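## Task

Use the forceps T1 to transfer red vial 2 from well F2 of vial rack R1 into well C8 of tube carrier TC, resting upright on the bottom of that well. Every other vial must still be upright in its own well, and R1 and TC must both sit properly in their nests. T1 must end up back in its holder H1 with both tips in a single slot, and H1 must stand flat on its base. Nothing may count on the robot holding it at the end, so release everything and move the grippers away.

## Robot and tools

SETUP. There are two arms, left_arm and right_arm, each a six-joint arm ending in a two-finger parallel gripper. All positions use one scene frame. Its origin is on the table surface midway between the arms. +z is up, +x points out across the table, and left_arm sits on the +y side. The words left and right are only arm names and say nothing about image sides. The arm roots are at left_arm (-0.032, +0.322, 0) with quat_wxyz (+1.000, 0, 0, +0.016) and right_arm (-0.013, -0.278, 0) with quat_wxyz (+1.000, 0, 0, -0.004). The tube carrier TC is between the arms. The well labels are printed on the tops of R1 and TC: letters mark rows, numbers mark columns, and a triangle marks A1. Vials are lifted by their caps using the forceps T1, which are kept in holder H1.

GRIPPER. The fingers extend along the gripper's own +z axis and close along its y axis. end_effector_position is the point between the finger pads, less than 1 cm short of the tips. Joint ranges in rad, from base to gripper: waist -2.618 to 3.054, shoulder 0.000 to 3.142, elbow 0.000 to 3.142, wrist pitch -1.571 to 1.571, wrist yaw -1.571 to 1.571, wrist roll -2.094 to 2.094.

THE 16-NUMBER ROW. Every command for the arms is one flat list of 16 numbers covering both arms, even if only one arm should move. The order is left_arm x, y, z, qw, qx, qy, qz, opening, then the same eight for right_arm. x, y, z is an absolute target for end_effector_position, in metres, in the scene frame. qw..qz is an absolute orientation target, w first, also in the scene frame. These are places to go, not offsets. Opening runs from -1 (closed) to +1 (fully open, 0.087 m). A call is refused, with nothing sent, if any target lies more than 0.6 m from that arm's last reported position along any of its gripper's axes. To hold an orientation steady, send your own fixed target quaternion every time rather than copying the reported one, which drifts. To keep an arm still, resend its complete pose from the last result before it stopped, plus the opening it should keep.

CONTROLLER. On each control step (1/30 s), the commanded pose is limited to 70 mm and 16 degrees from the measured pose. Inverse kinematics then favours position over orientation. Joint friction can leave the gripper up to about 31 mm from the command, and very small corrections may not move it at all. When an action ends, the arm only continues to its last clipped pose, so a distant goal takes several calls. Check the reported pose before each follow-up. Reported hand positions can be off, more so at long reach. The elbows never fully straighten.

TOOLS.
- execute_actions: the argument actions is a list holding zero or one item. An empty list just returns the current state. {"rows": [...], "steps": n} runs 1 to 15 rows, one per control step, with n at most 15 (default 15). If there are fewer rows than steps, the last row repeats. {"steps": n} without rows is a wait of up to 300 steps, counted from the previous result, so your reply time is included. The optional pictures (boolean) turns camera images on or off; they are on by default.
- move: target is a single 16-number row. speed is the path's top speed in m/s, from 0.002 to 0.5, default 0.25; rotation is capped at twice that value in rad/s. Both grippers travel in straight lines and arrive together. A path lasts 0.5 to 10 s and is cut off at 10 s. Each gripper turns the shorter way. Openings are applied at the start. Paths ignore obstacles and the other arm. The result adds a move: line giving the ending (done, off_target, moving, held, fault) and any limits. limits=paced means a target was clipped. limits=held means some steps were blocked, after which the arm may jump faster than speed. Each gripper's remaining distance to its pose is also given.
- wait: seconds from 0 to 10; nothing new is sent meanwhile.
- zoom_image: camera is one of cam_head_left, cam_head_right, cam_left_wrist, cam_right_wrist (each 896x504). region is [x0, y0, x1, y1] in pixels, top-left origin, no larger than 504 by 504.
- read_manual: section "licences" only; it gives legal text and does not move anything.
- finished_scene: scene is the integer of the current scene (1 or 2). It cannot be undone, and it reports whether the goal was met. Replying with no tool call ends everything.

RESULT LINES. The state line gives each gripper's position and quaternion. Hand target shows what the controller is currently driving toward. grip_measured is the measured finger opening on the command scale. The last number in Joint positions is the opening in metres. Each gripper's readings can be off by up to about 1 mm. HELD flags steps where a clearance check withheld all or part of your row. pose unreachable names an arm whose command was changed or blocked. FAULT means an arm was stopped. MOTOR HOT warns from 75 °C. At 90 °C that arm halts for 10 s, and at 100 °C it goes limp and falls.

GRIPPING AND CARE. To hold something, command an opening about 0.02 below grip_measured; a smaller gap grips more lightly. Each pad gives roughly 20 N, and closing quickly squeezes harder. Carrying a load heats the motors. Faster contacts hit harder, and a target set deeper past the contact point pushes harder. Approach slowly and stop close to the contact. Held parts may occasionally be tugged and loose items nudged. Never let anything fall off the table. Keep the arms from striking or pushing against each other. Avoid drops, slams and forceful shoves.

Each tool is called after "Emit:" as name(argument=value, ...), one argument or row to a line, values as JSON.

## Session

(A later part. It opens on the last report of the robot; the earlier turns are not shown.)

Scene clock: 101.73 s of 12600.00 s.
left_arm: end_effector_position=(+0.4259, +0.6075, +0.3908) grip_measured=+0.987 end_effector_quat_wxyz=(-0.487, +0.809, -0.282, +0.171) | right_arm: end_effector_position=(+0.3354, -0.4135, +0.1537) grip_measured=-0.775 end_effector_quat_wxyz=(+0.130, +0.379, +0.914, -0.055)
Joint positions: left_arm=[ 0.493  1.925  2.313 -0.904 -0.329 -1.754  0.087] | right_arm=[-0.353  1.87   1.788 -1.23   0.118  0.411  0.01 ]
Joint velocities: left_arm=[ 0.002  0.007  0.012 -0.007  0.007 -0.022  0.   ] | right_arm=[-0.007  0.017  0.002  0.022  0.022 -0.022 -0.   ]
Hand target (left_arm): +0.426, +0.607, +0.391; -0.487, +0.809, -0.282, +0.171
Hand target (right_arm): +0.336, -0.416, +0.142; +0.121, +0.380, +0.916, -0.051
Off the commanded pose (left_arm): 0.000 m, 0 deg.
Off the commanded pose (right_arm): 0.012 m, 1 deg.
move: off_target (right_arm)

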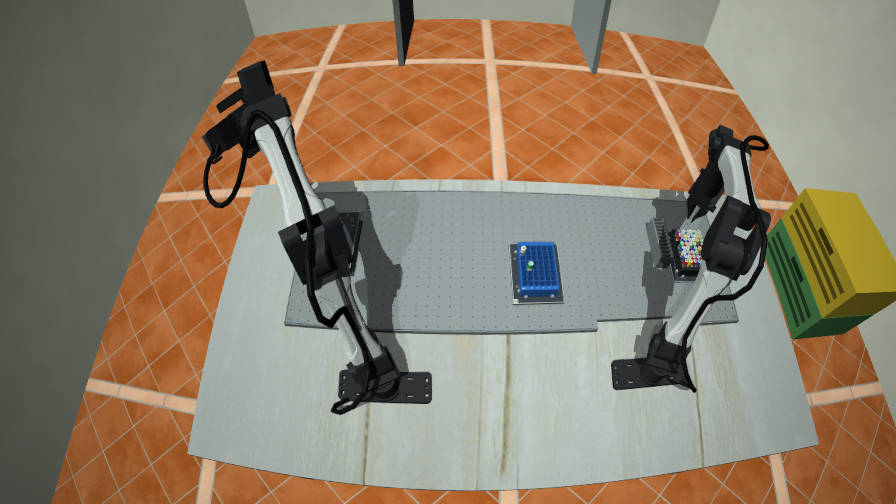

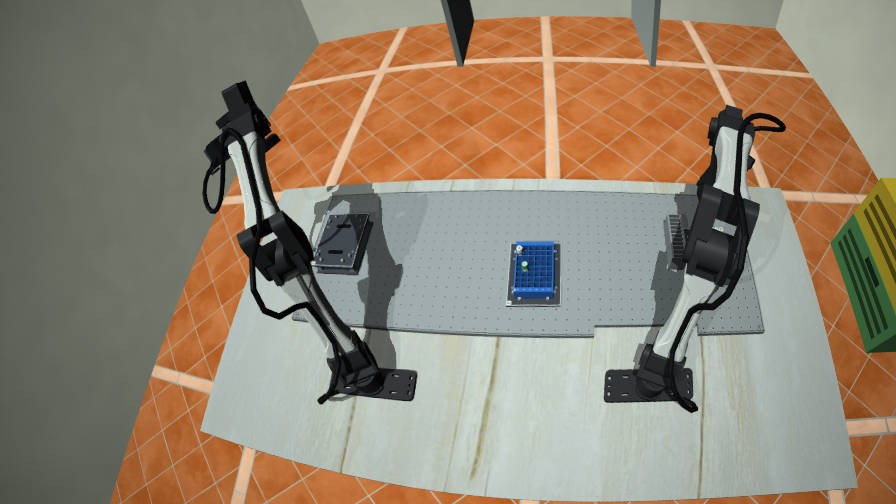

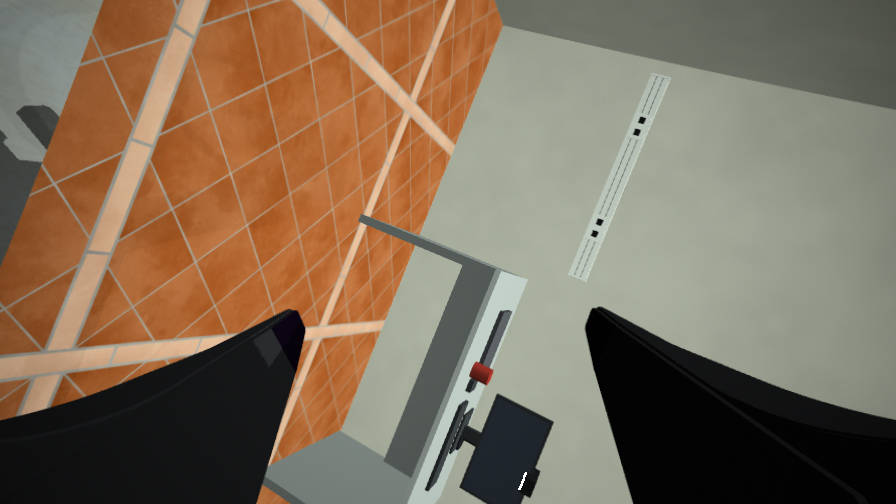

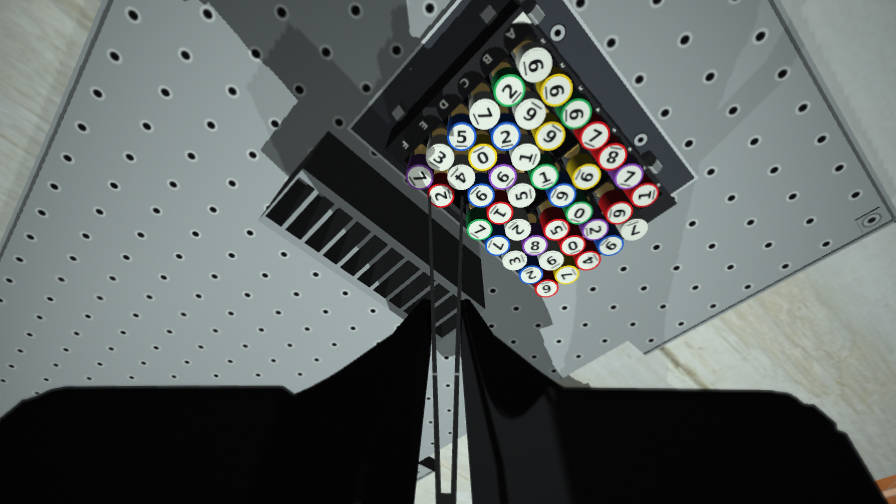

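Emit:
move(
  target=[0.4259,0.6075,0.3908,-0.487,0.809,-0.282,0.171,1,0.338,-0.408,0.146,0.121,0.38,0.916,-0.05,-0.775],
  speed=0.01,
)

Emit:
zoom_image(
  camera="cam_right_wrist",
  region=[370, 130, 530, 250],
)

Scene clock: 104.03 s of 12600.00 s.
left_arm: end_effector_position=(+0.4259, +0.6075, +0.3908) grip_measured=+0.987 end_effector_quat_wxyz=(-0.487, +0.809, -0.282, +0.171) | right_arm: end_effector_position=(+0.3361, -0.4134, +0.1537) grip_measured=-0.775 end_effector_quat_wxyz=(+0.131, +0.382, +0.913, -0.054)
Joint positions: left_arm=[ 0.493  1.925  2.313 -0.904 -0.329 -1.754  0.087] | right_arm=[-0.353  1.87   1.788 -1.228  0.117  0.417  0.01 ]
Joint velocities: left_arm=[ 0.007 -0.017 -0.022  0.051 -0.037  0.022  0.   ] | right_arm=[ 0.007  0.002 -0.017  0.007  0.066 -0.11   0.   ]
Hand target (left_arm): +0.426, +0.607, +0.391; -0.487, +0.809, -0.282, +0.171
Hand target (right_arm): +0.338, -0.408, +0.146; +0.121, +0.380, +0.916, -0.050
Off the commanded pose (left_arm): 0.000 m, 0 deg.
Off the commanded pose (right_arm): 0.010 m, 1 deg.
move: done

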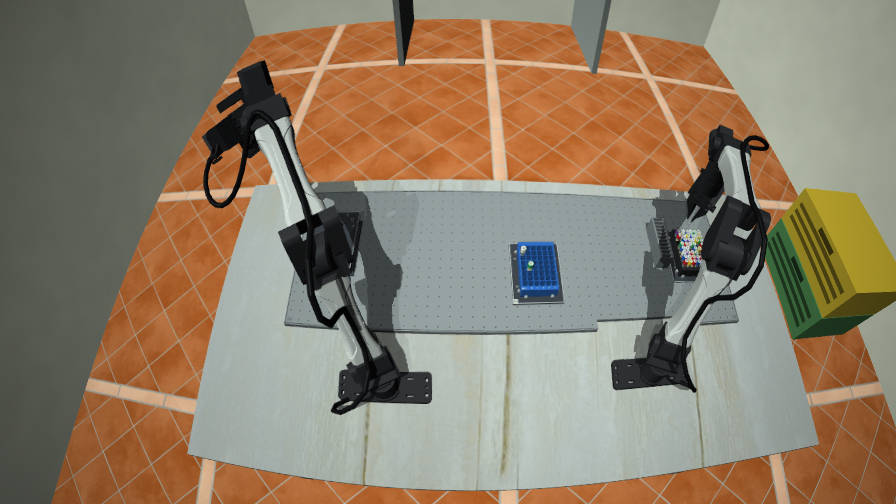

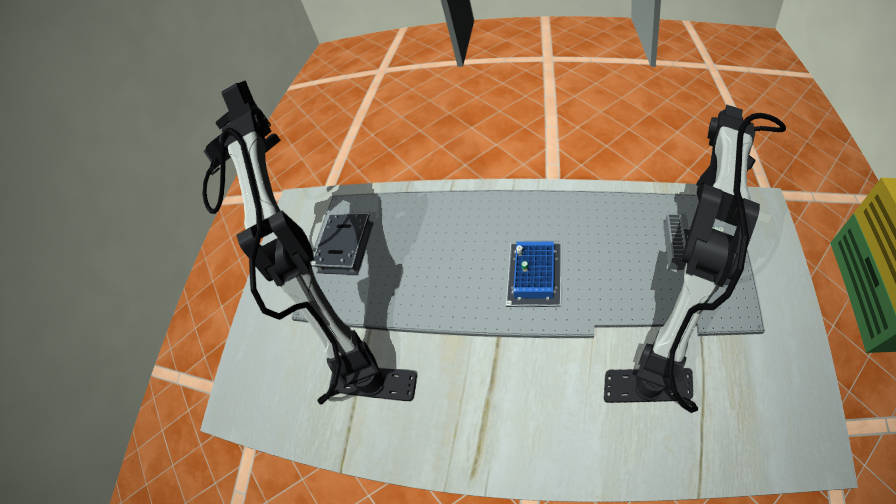

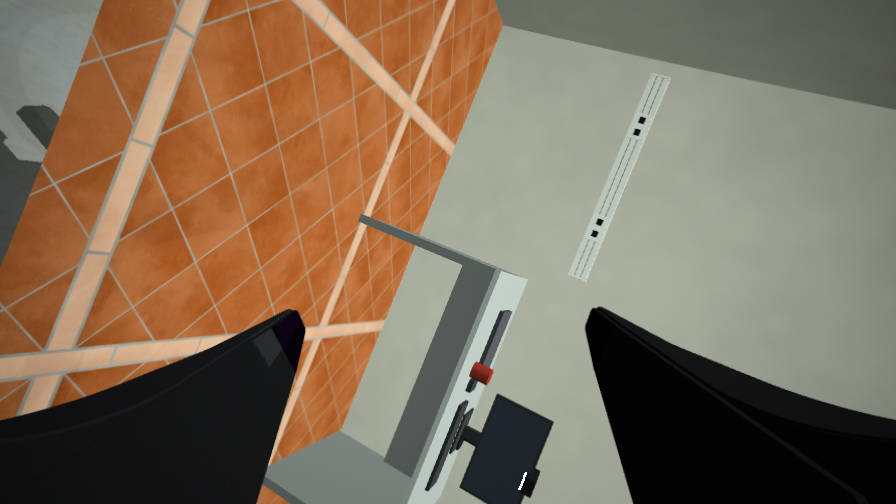

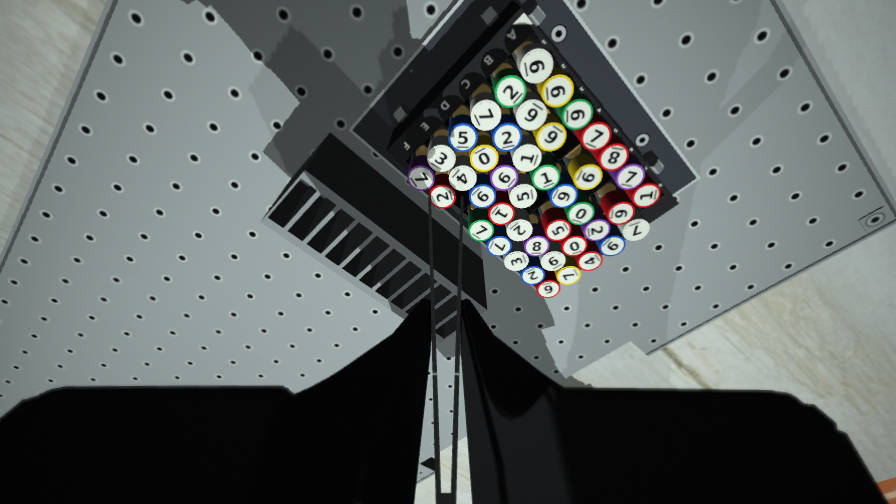

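Region (370, 130, 530, 250) of cam_right_wrist's 896x504 image, scaled by 3.150, with more detail than that image has; it fills the top 378 rows of this view, and the rest is white.

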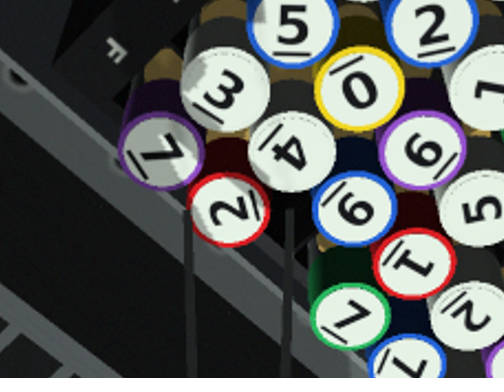

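Emit:
move(
  target=[0.4259,0.6075,0.3908,-0.487,0.809,-0.282,0.171,1,0.337,-0.411,0.146,0.117,0.4,0.908,-0.052,-0.775],
  speed=0.02,
)

Emit:
zoom_image(
  camera="cam_right_wrist",
  region=[370, 130, 530, 250],
)

Scene clock: 106.50 s of 12600.00 s.
left_arm: end_effector_position=(+0.4259, +0.6075, +0.3908) grip_measured=+0.987 end_effector_quat_wxyz=(-0.487, +0.809, -0.282, +0.171) | right_arm: end_effector_position=(+0.3376, -0.4126, +0.1488) grip_measured=-0.775 end_effector_quat_wxyz=(+0.125, +0.397, +0.908, -0.053)
Joint positions: left_arm=[ 0.493  1.925  2.313 -0.904 -0.329 -1.754  0.087] | right_arm=[-0.353  1.884  1.788 -1.228  0.117  0.45   0.01 ]
Joint velocities: left_arm=[ 0.002  0.002 -0.017 -0.066  0.022  0.007 -0.   ] | right_arm=[-0.002 -0.002 -0.002 -0.037  0.007 -0.007  0.   ]
Hand target (left_arm): +0.426, +0.607, +0.391; -0.487, +0.809, -0.282, +0.171
Hand target (right_arm): +0.337, -0.411, +0.146; +0.117, +0.400, +0.908, -0.052
Off the commanded pose (left_arm): 0.000 m, 0 deg.
Off the commanded pose (right_arm): 0.003 m, 1 deg.
move: done

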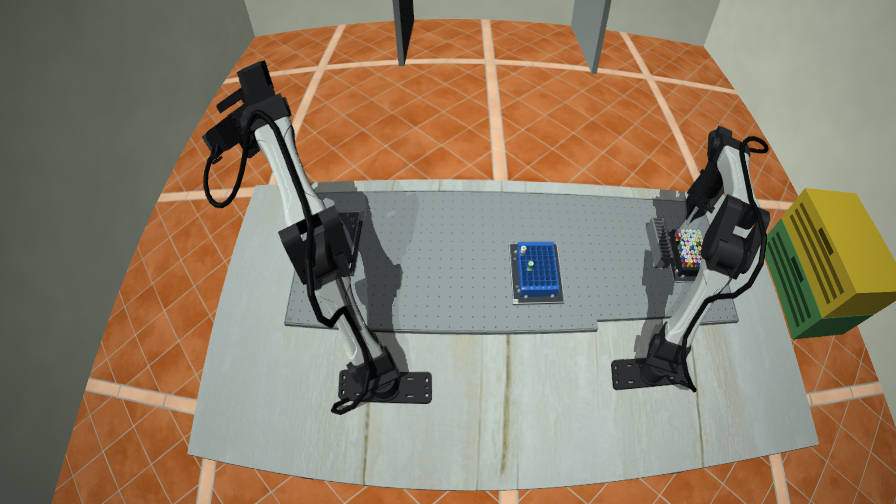

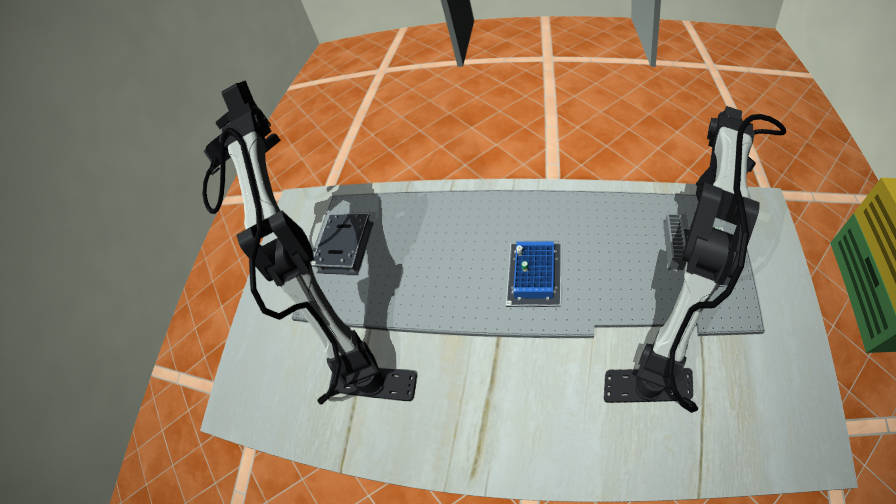

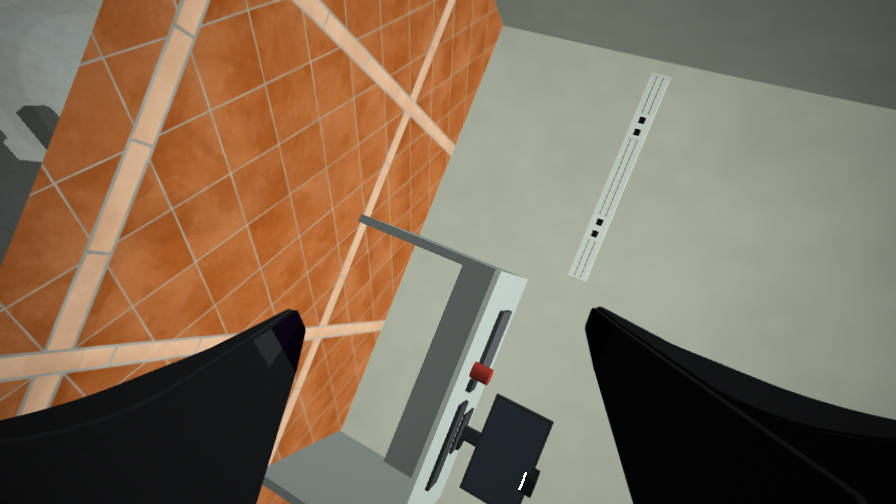

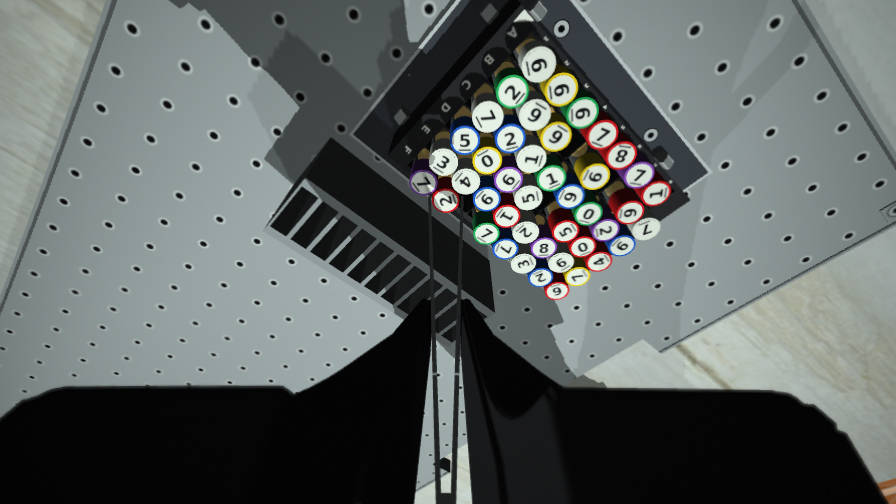

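Region (370, 130, 530, 250) of cam_right_wrist's 896x504 image, scaled by 3.150, with more detail than that image has; it fills the top 378 rows of this view, and the rest is white.

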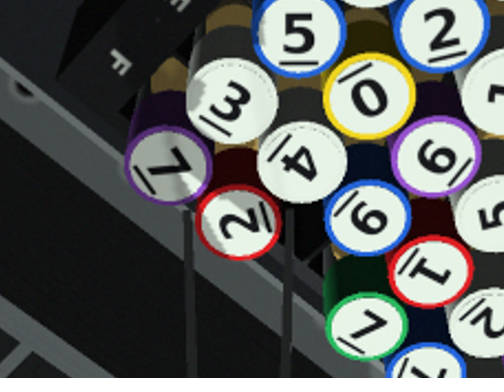

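Emit:
move(
  target=[0.4259,0.6075,0.3908,-0.487,0.809,-0.282,0.171,1,0.3385,-0.4128,0.138,0.113,0.399,0.909,-0.049,-0.775],
  speed=0.012,
)

Emit:
zoom_image(
  camera="cam_right_wrist",
  region=[370, 130, 530, 250],
)

Emit:
zoom_image(
  camera="cam_head_left",
  region=[650, 205, 710, 250],
)

Scene clock: 110.70 s of 12600.00 s.
left_arm: end_effector_position=(+0.4259, +0.6075, +0.3908) grip_measured=+0.987 end_effector_quat_wxyz=(-0.487, +0.809, -0.282, +0.171) | right_arm: end_effector_position=(+0.3380, -0.4127, +0.1444) grip_measured=-0.775 end_effector_quat_wxyz=(+0.119, +0.397, +0.908, -0.053)
Joint positions: left_arm=[ 0.493  1.925  2.313 -0.904 -0.329 -1.754  0.087] | right_arm=[-0.353  1.896  1.788 -1.228  0.117  0.451  0.01 ]
Joint velocities: left_arm=[-0.002 -0.007 -0.017 -0.022 -0.051 -0.037 -0.001] | right_arm=[ 0.002  0.002 -0.007 -0.066 -0.022 -0.081  0.   ]
Hand target (left_arm): +0.426, +0.607, +0.391; -0.487, +0.809, -0.282, +0.171
Hand target (right_arm): +0.339, -0.413, +0.138; +0.113, +0.399, +0.909, -0.049
Off the commanded pose (left_arm): 0.000 m, 0 deg.
Off the commanded pose (right_arm): 0.006 m, 1 deg.
move: done

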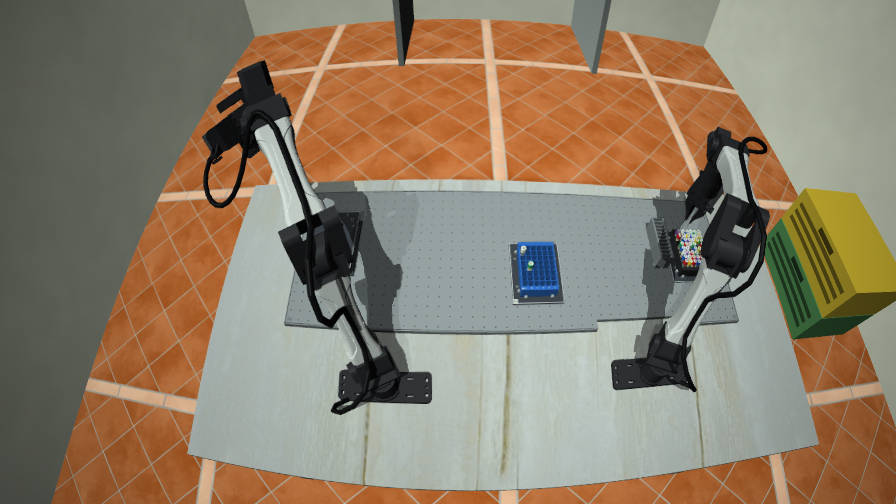

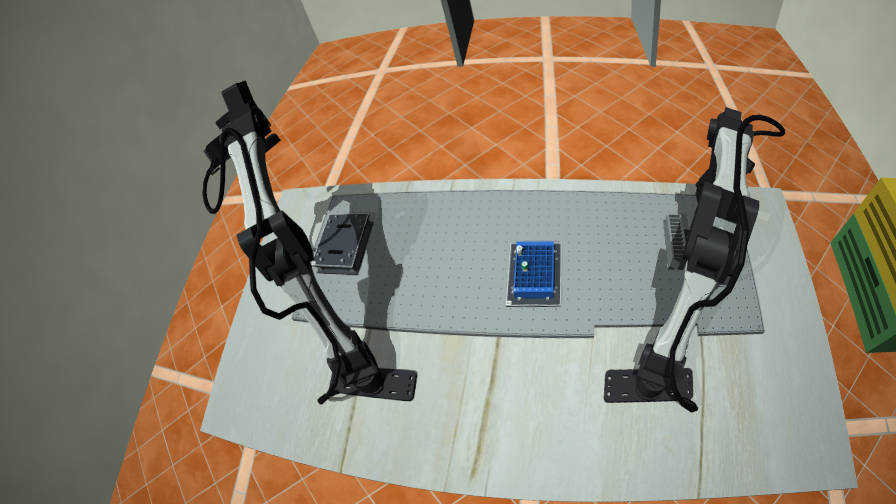

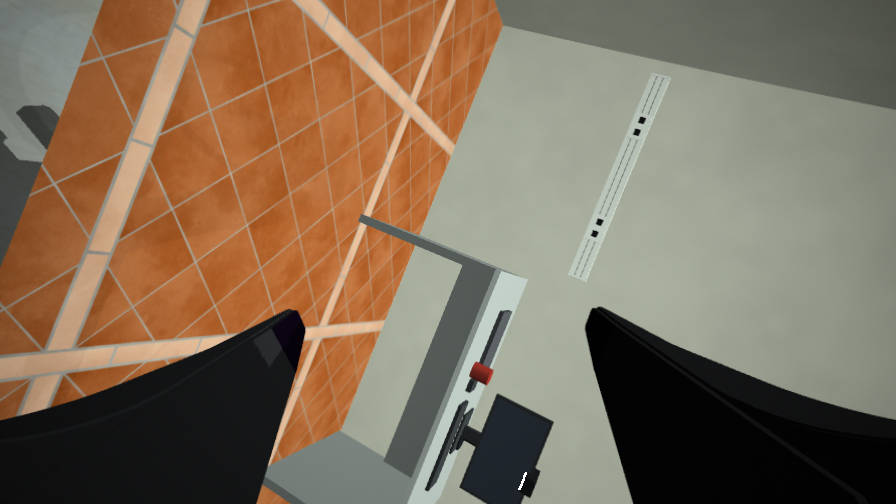

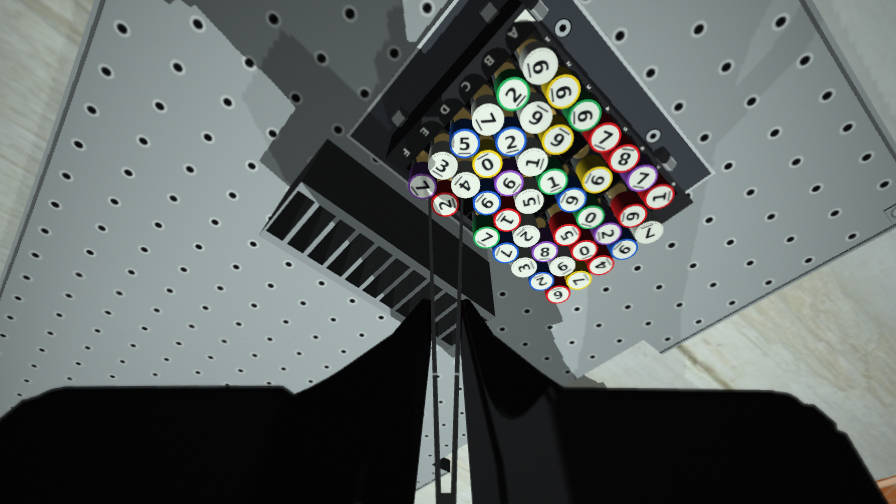

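Region (370, 130, 530, 250) of cam_right_wrist's 896x504 image, scaled by 3.150, with more detail than that image has; it fills the top 378 rows of this view, and the rest is white.

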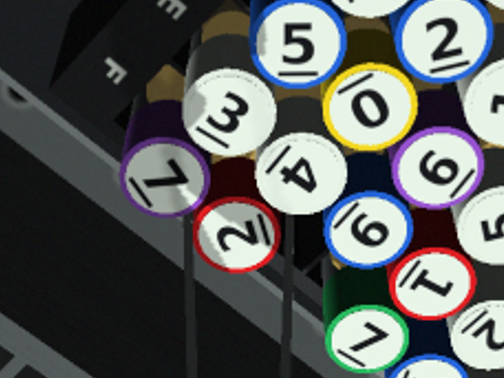

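Region (650, 205, 710, 250) of cam_head_left's 896x504 image, scaled by 8.400, with more detail than that image has; it fills the top 378 rows of this view, and the rest is white.

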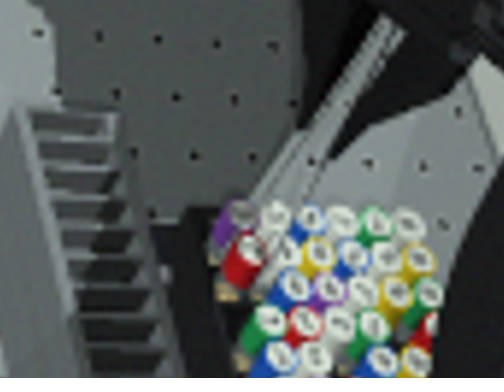

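Tips are below the cap tops. Close.

Emit:
execute_actions(
  actions=[
    {"rows":[[0.4259,0.6075,0.3908,-0.487,0.809,-0.282,0.171,1,0.338,-0.4127,0.143,0.119,0.397,0.908,-0.053,-0.79],[0.4259,0.6075,0.3908,-0.487,0.809,-0.282,0.171,1,0.338,-0.4127,0.143,0.119,0.397,0.908,-0.053,-0.8],[0.4259,0.6075,0.3908,-0.487,0.809,-0.282,0.171,1,0.338,-0.4127,0.143,0.119,0.397,0.908,-0.053,-0.81],[0.4259,0.6075,0.3908,-0.487,0.809,-0.282,0.171,1,0.338,-0.4127,0.143,0.119,0.397,0.908,-0.053,-0.82]]},
  ],
)

Emit:
zoom_image(
  camera="cam_right_wrist",
  region=[370, 130, 530, 250],
)

Scene clock: 113.67 s of 12600.00 s.
left_arm: end_effector_position=(+0.4259, +0.6075, +0.3908) grip_measured=+0.987 end_effector_quat_wxyz=(-0.487, +0.809, -0.282, +0.171) | right_arm: end_effector_position=(+0.3380, -0.4127, +0.1444) grip_measured=-0.817 end_effector_quat_wxyz=(+0.119, +0.397, +0.908, -0.053)
Joint positions: left_arm=[ 0.493  1.925  2.313 -0.904 -0.329 -1.754  0.087] | right_arm=[-0.353  1.896  1.788 -1.228  0.117  0.451  0.008]
Joint velocities: left_arm=[-0.002  0.002 -0.017 -0.007 -0.051  0.037  0.   ] | right_arm=[ 0.007 -0.007 -0.017 -0.081 -0.007  0.007  0.   ]
Hand target (left_arm): +0.426, +0.607, +0.391; -0.487, +0.809, -0.282, +0.171
Hand target (right_arm): +0.338, -0.413, +0.143; +0.119, +0.397, +0.908, -0.053
Off the commanded pose (left_arm): 0.000 m, 0 deg.
Off the commanded pose (right_arm): 0.001 m, 0 deg.
Steps of this call (steps 1 to 74: nothing new was sent; steps 75 to 89: all 15 steps of this action). Readings (end_effector_position):
75: left_arm (+0.4259, +0.6075, +0.3908) | right_arm (+0.3380, -0.4127, +0.1444)
76: left_arm (+0.4259, +0.6075, +0.3908) | right_arm (+0.3380, -0.4127, +0.1444)
78: left_arm (+0.4259, +0.6075, +0.3908) | right_arm (+0.3380, -0.4127, +0.1444)
82: left_arm (+0.4259, +0.6075, +0.3908) | right_arm (+0.3380, -0.4127, +0.1444)
89: the state above

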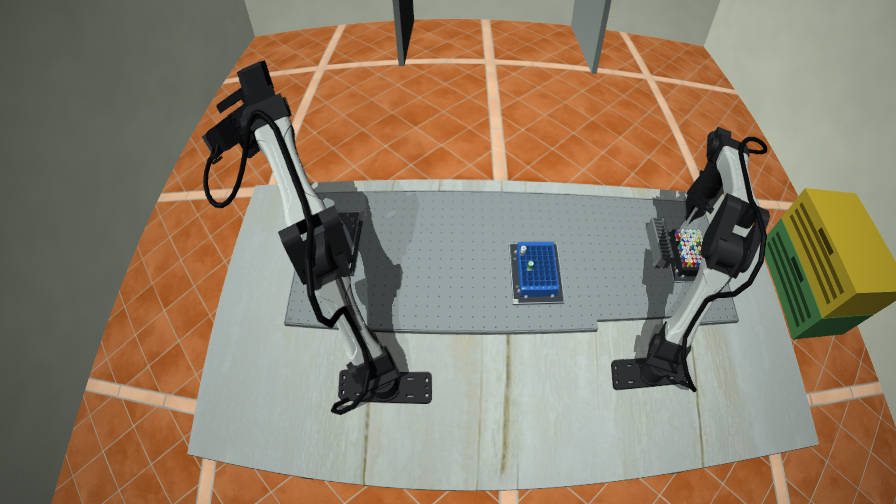

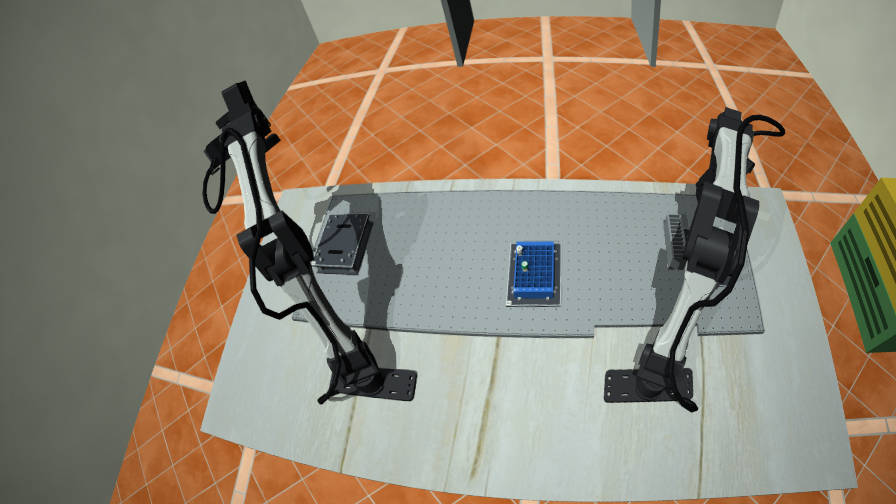

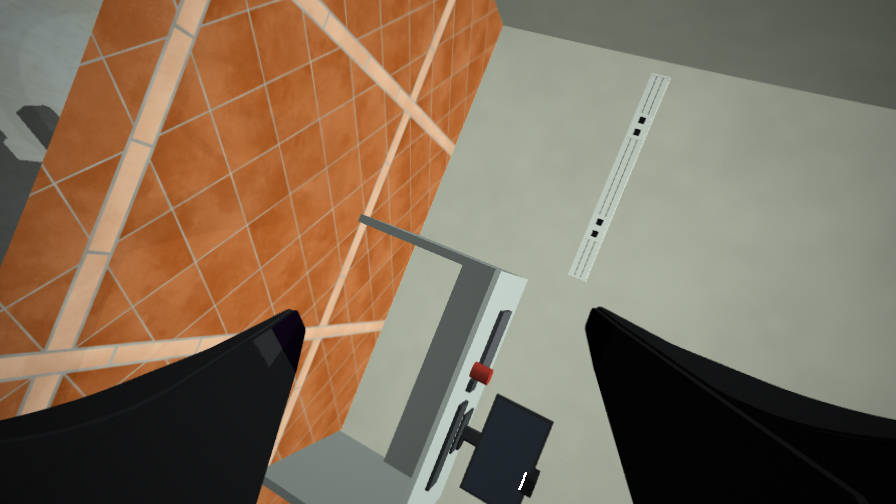

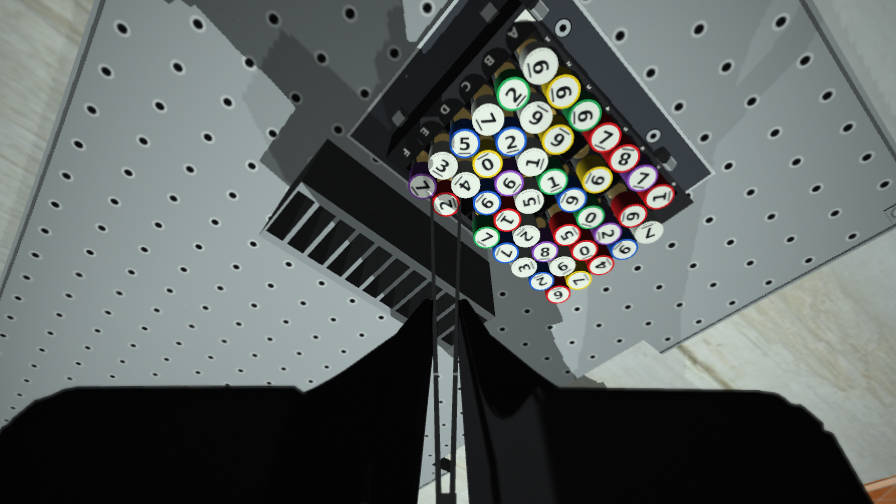

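Region (370, 130, 530, 250) of cam_right_wrist's 896x504 image, scaled by 3.150, with more detail than that image has; it fills the top 378 rows of this view, and the rest is white.

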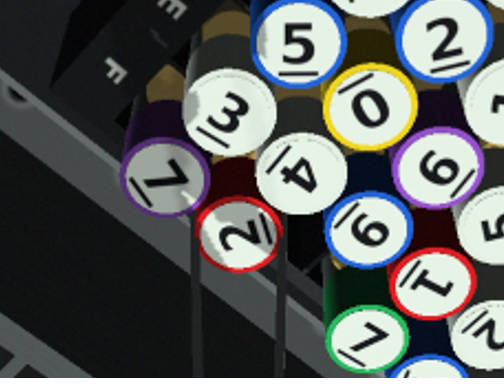

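Emit:
move(
  target=[0.4259,0.6075,0.3908,-0.487,0.809,-0.282,0.171,1,0.341,-0.4137,0.22,0.121,0.397,0.908,-0.053,-0.84],
  speed=0.04,
)

Emit:
zoom_image(
  camera="cam_head_left",
  region=[490, 230, 590, 310],
)

Scene clock: 116.87 s of 12600.00 s.
left_arm: end_effector_position=(+0.4259, +0.6075, +0.3908) grip_measured=+0.987 end_effector_quat_wxyz=(-0.487, +0.809, -0.282, +0.171) | right_arm: end_effector_position=(+0.3394, -0.4133, +0.2169) grip_measured=-0.832 end_effector_quat_wxyz=(+0.128, +0.397, +0.907, -0.052)
Joint positions: left_arm=[ 0.493  1.925  2.313 -0.904 -0.329 -1.754  0.087] | right_arm=[-0.353  1.983  2.209 -1.544  0.117  0.451  0.007]
Joint velocities: left_arm=[-0.012 -0.002 -0.007 -0.007  0.007 -0.066 -0.001] | right_arm=[ 0.002 -0.007 -0.007  0.007  0.007  0.051 -0.001]
Hand target (left_arm): +0.426, +0.607, +0.391; -0.487, +0.809, -0.282, +0.171
Hand target (right_arm): +0.340, -0.413, +0.220; +0.129, +0.397, +0.907, -0.052
Off the commanded pose (left_arm): 0.000 m, 0 deg.
Off the commanded pose (right_arm): 0.004 m, 1 deg.
joint sent to its limit (right arm) — the command would take joint 4 (wrist pitch) past its lower limit, so that joint was sent only as far as its limit.
move: done

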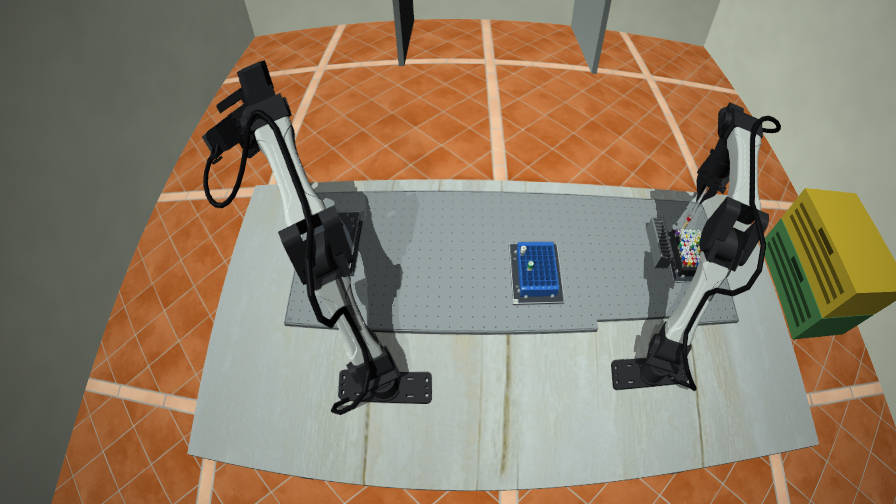

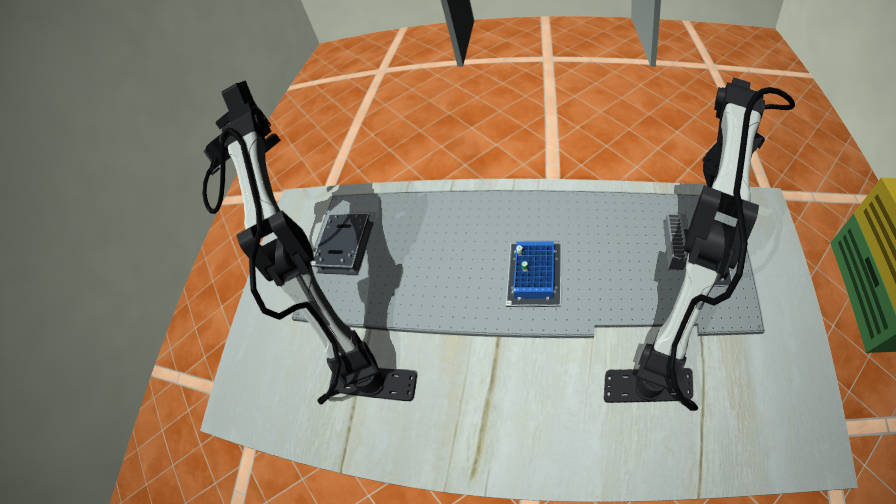

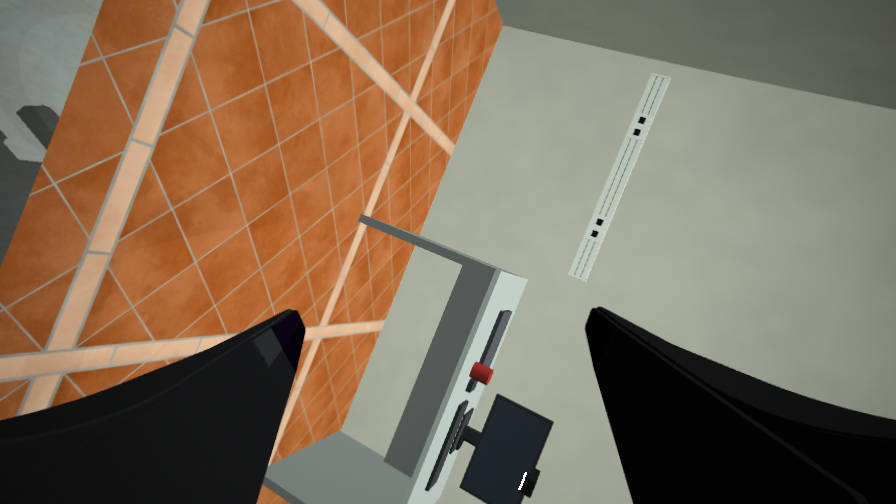

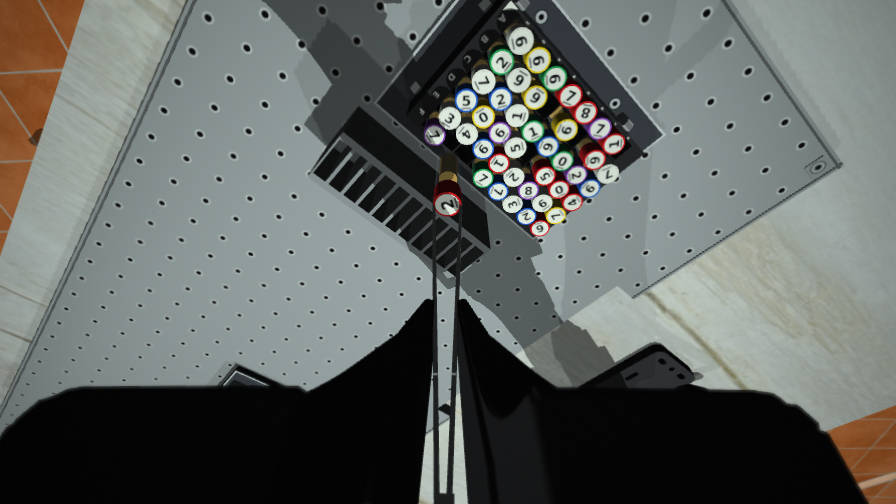

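Region (490, 230, 590, 310) of cam_head_left's 896x504 image, scaled by 5.040, with more detail than that image has; it fills the top 403 rows of this view, and the rest is white.

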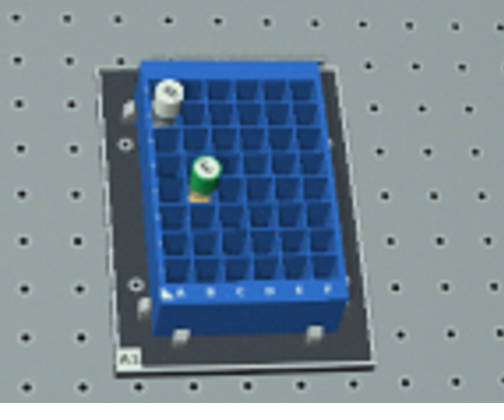

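Emit:
move(
  target=[0.4259,0.6075,0.3908,-0.487,0.809,-0.282,0.171,1,0.32,-0.07,0.205,0.124,-0.29,0.948,0.038,-0.84],
  speed=0.2,
)

Emit:
zoom_image(
  camera="cam_head_left",
  region=[490, 190, 590, 270],
)

Emit:
zoom_image(
  camera="cam_head_right",
  region=[490, 190, 590, 270],
)

Scene clock: 122.23 s of 12600.00 s.
left_arm: end_effector_position=(+0.4259, +0.6075, +0.3908) grip_measured=+0.987 end_effector_quat_wxyz=(-0.487, +0.809, -0.282, +0.171) | right_arm: end_effector_position=(+0.3187, -0.0714, +0.2029) grip_measured=-0.832 end_effector_quat_wxyz=(+0.136, -0.280, +0.949, +0.042)
Joint positions: left_arm=[ 0.493  1.925  2.313 -0.904 -0.329 -1.754  0.087] | right_arm=[ 0.561  1.996  2.164 -1.453 -0.01  -0.018  0.007]
Joint velocities: left_arm=[ 0.007  0.002 -0.027  0.007 -0.022 -0.007 -0.001] | right_arm=[ 0.012 -0.002  0.027 -0.022 -0.066  0.051  0.001]
Hand target (left_arm): +0.426, +0.607, +0.391; -0.487, +0.809, -0.282, +0.171
Hand target (right_arm): +0.317, -0.068, +0.205; +0.133, -0.289, +0.947, +0.047
Off the commanded pose (left_arm): 0.000 m, 0 deg.
Off the commanded pose (right_arm): 0.003 m, 2 deg.
move: done

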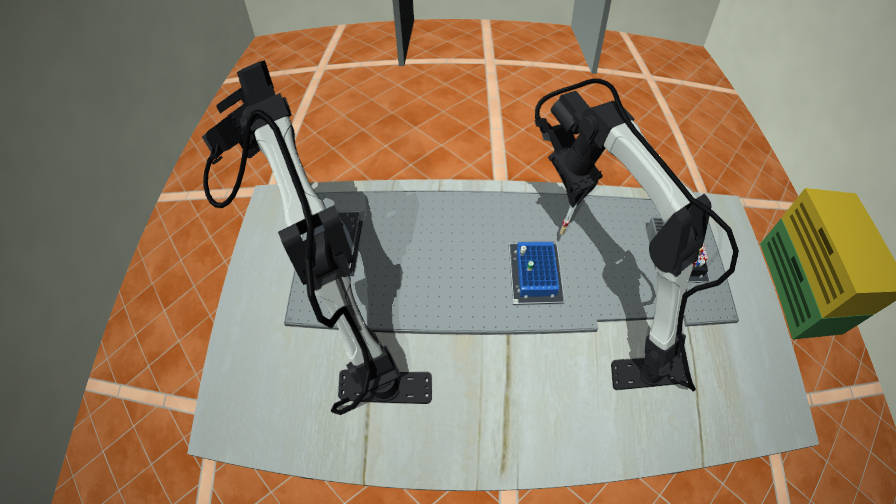

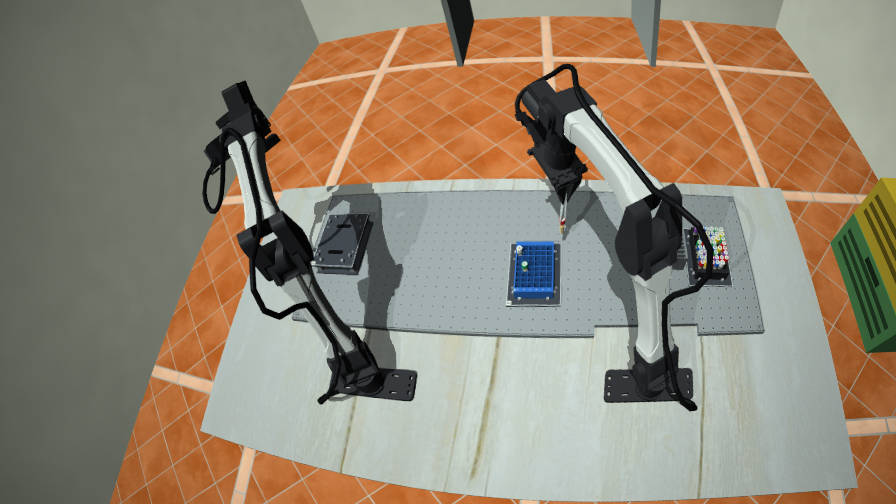

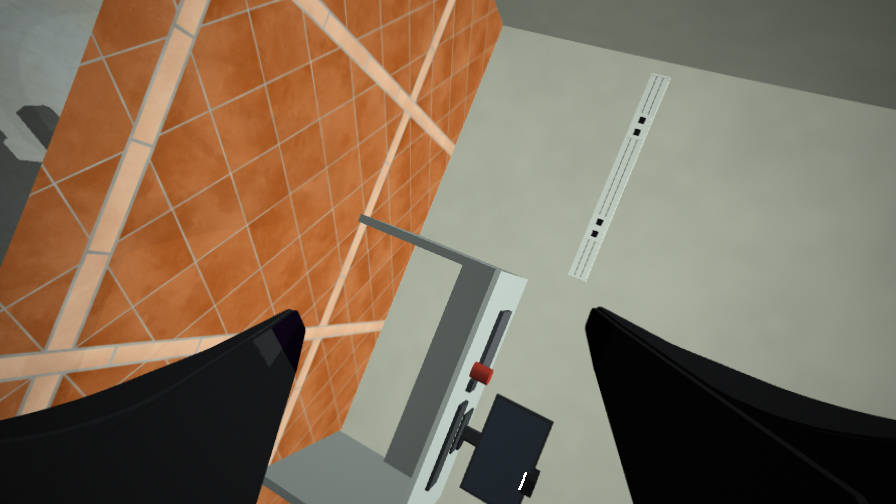

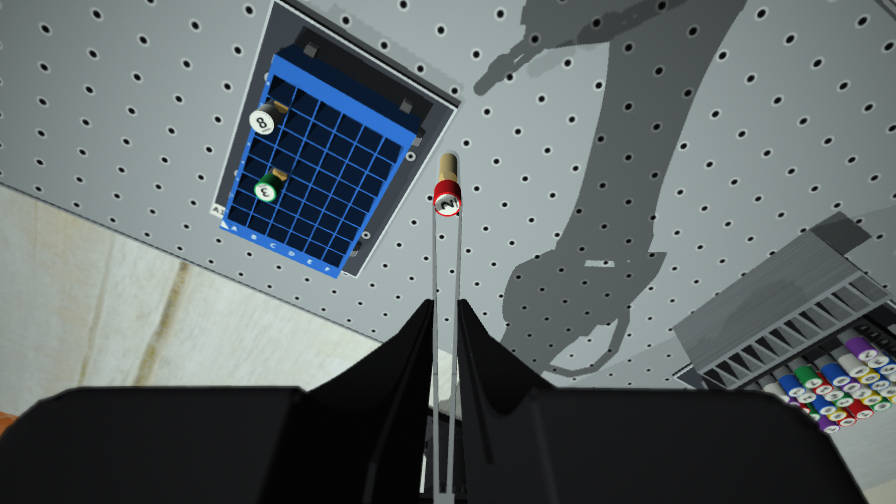

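Region (490, 190, 590, 270) of cam_head_left's 896x504 image, scaled by 5.040, with more detail than that image has; it fills the top 403 rows of this view, and the rest is white.

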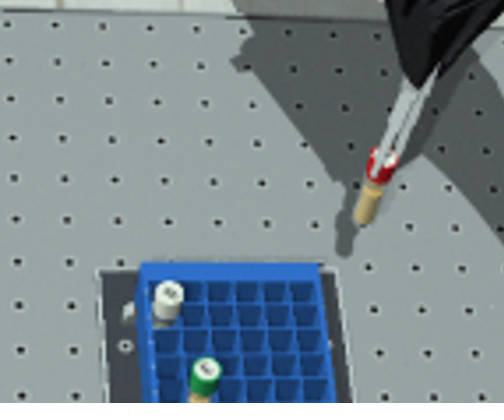

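Region (490, 190, 590, 270) of cam_head_right's 896x504 image, scaled by 5.040, with more detail than that image has; it fills the top 403 rows of this view, and the rest is white.

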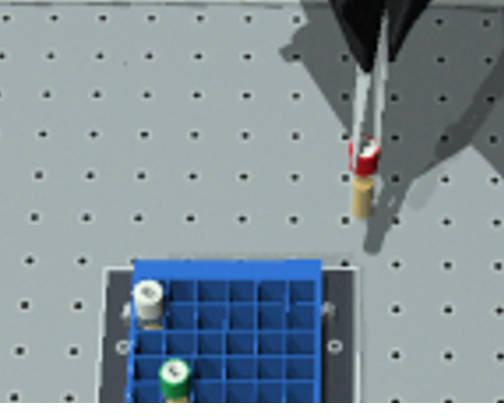

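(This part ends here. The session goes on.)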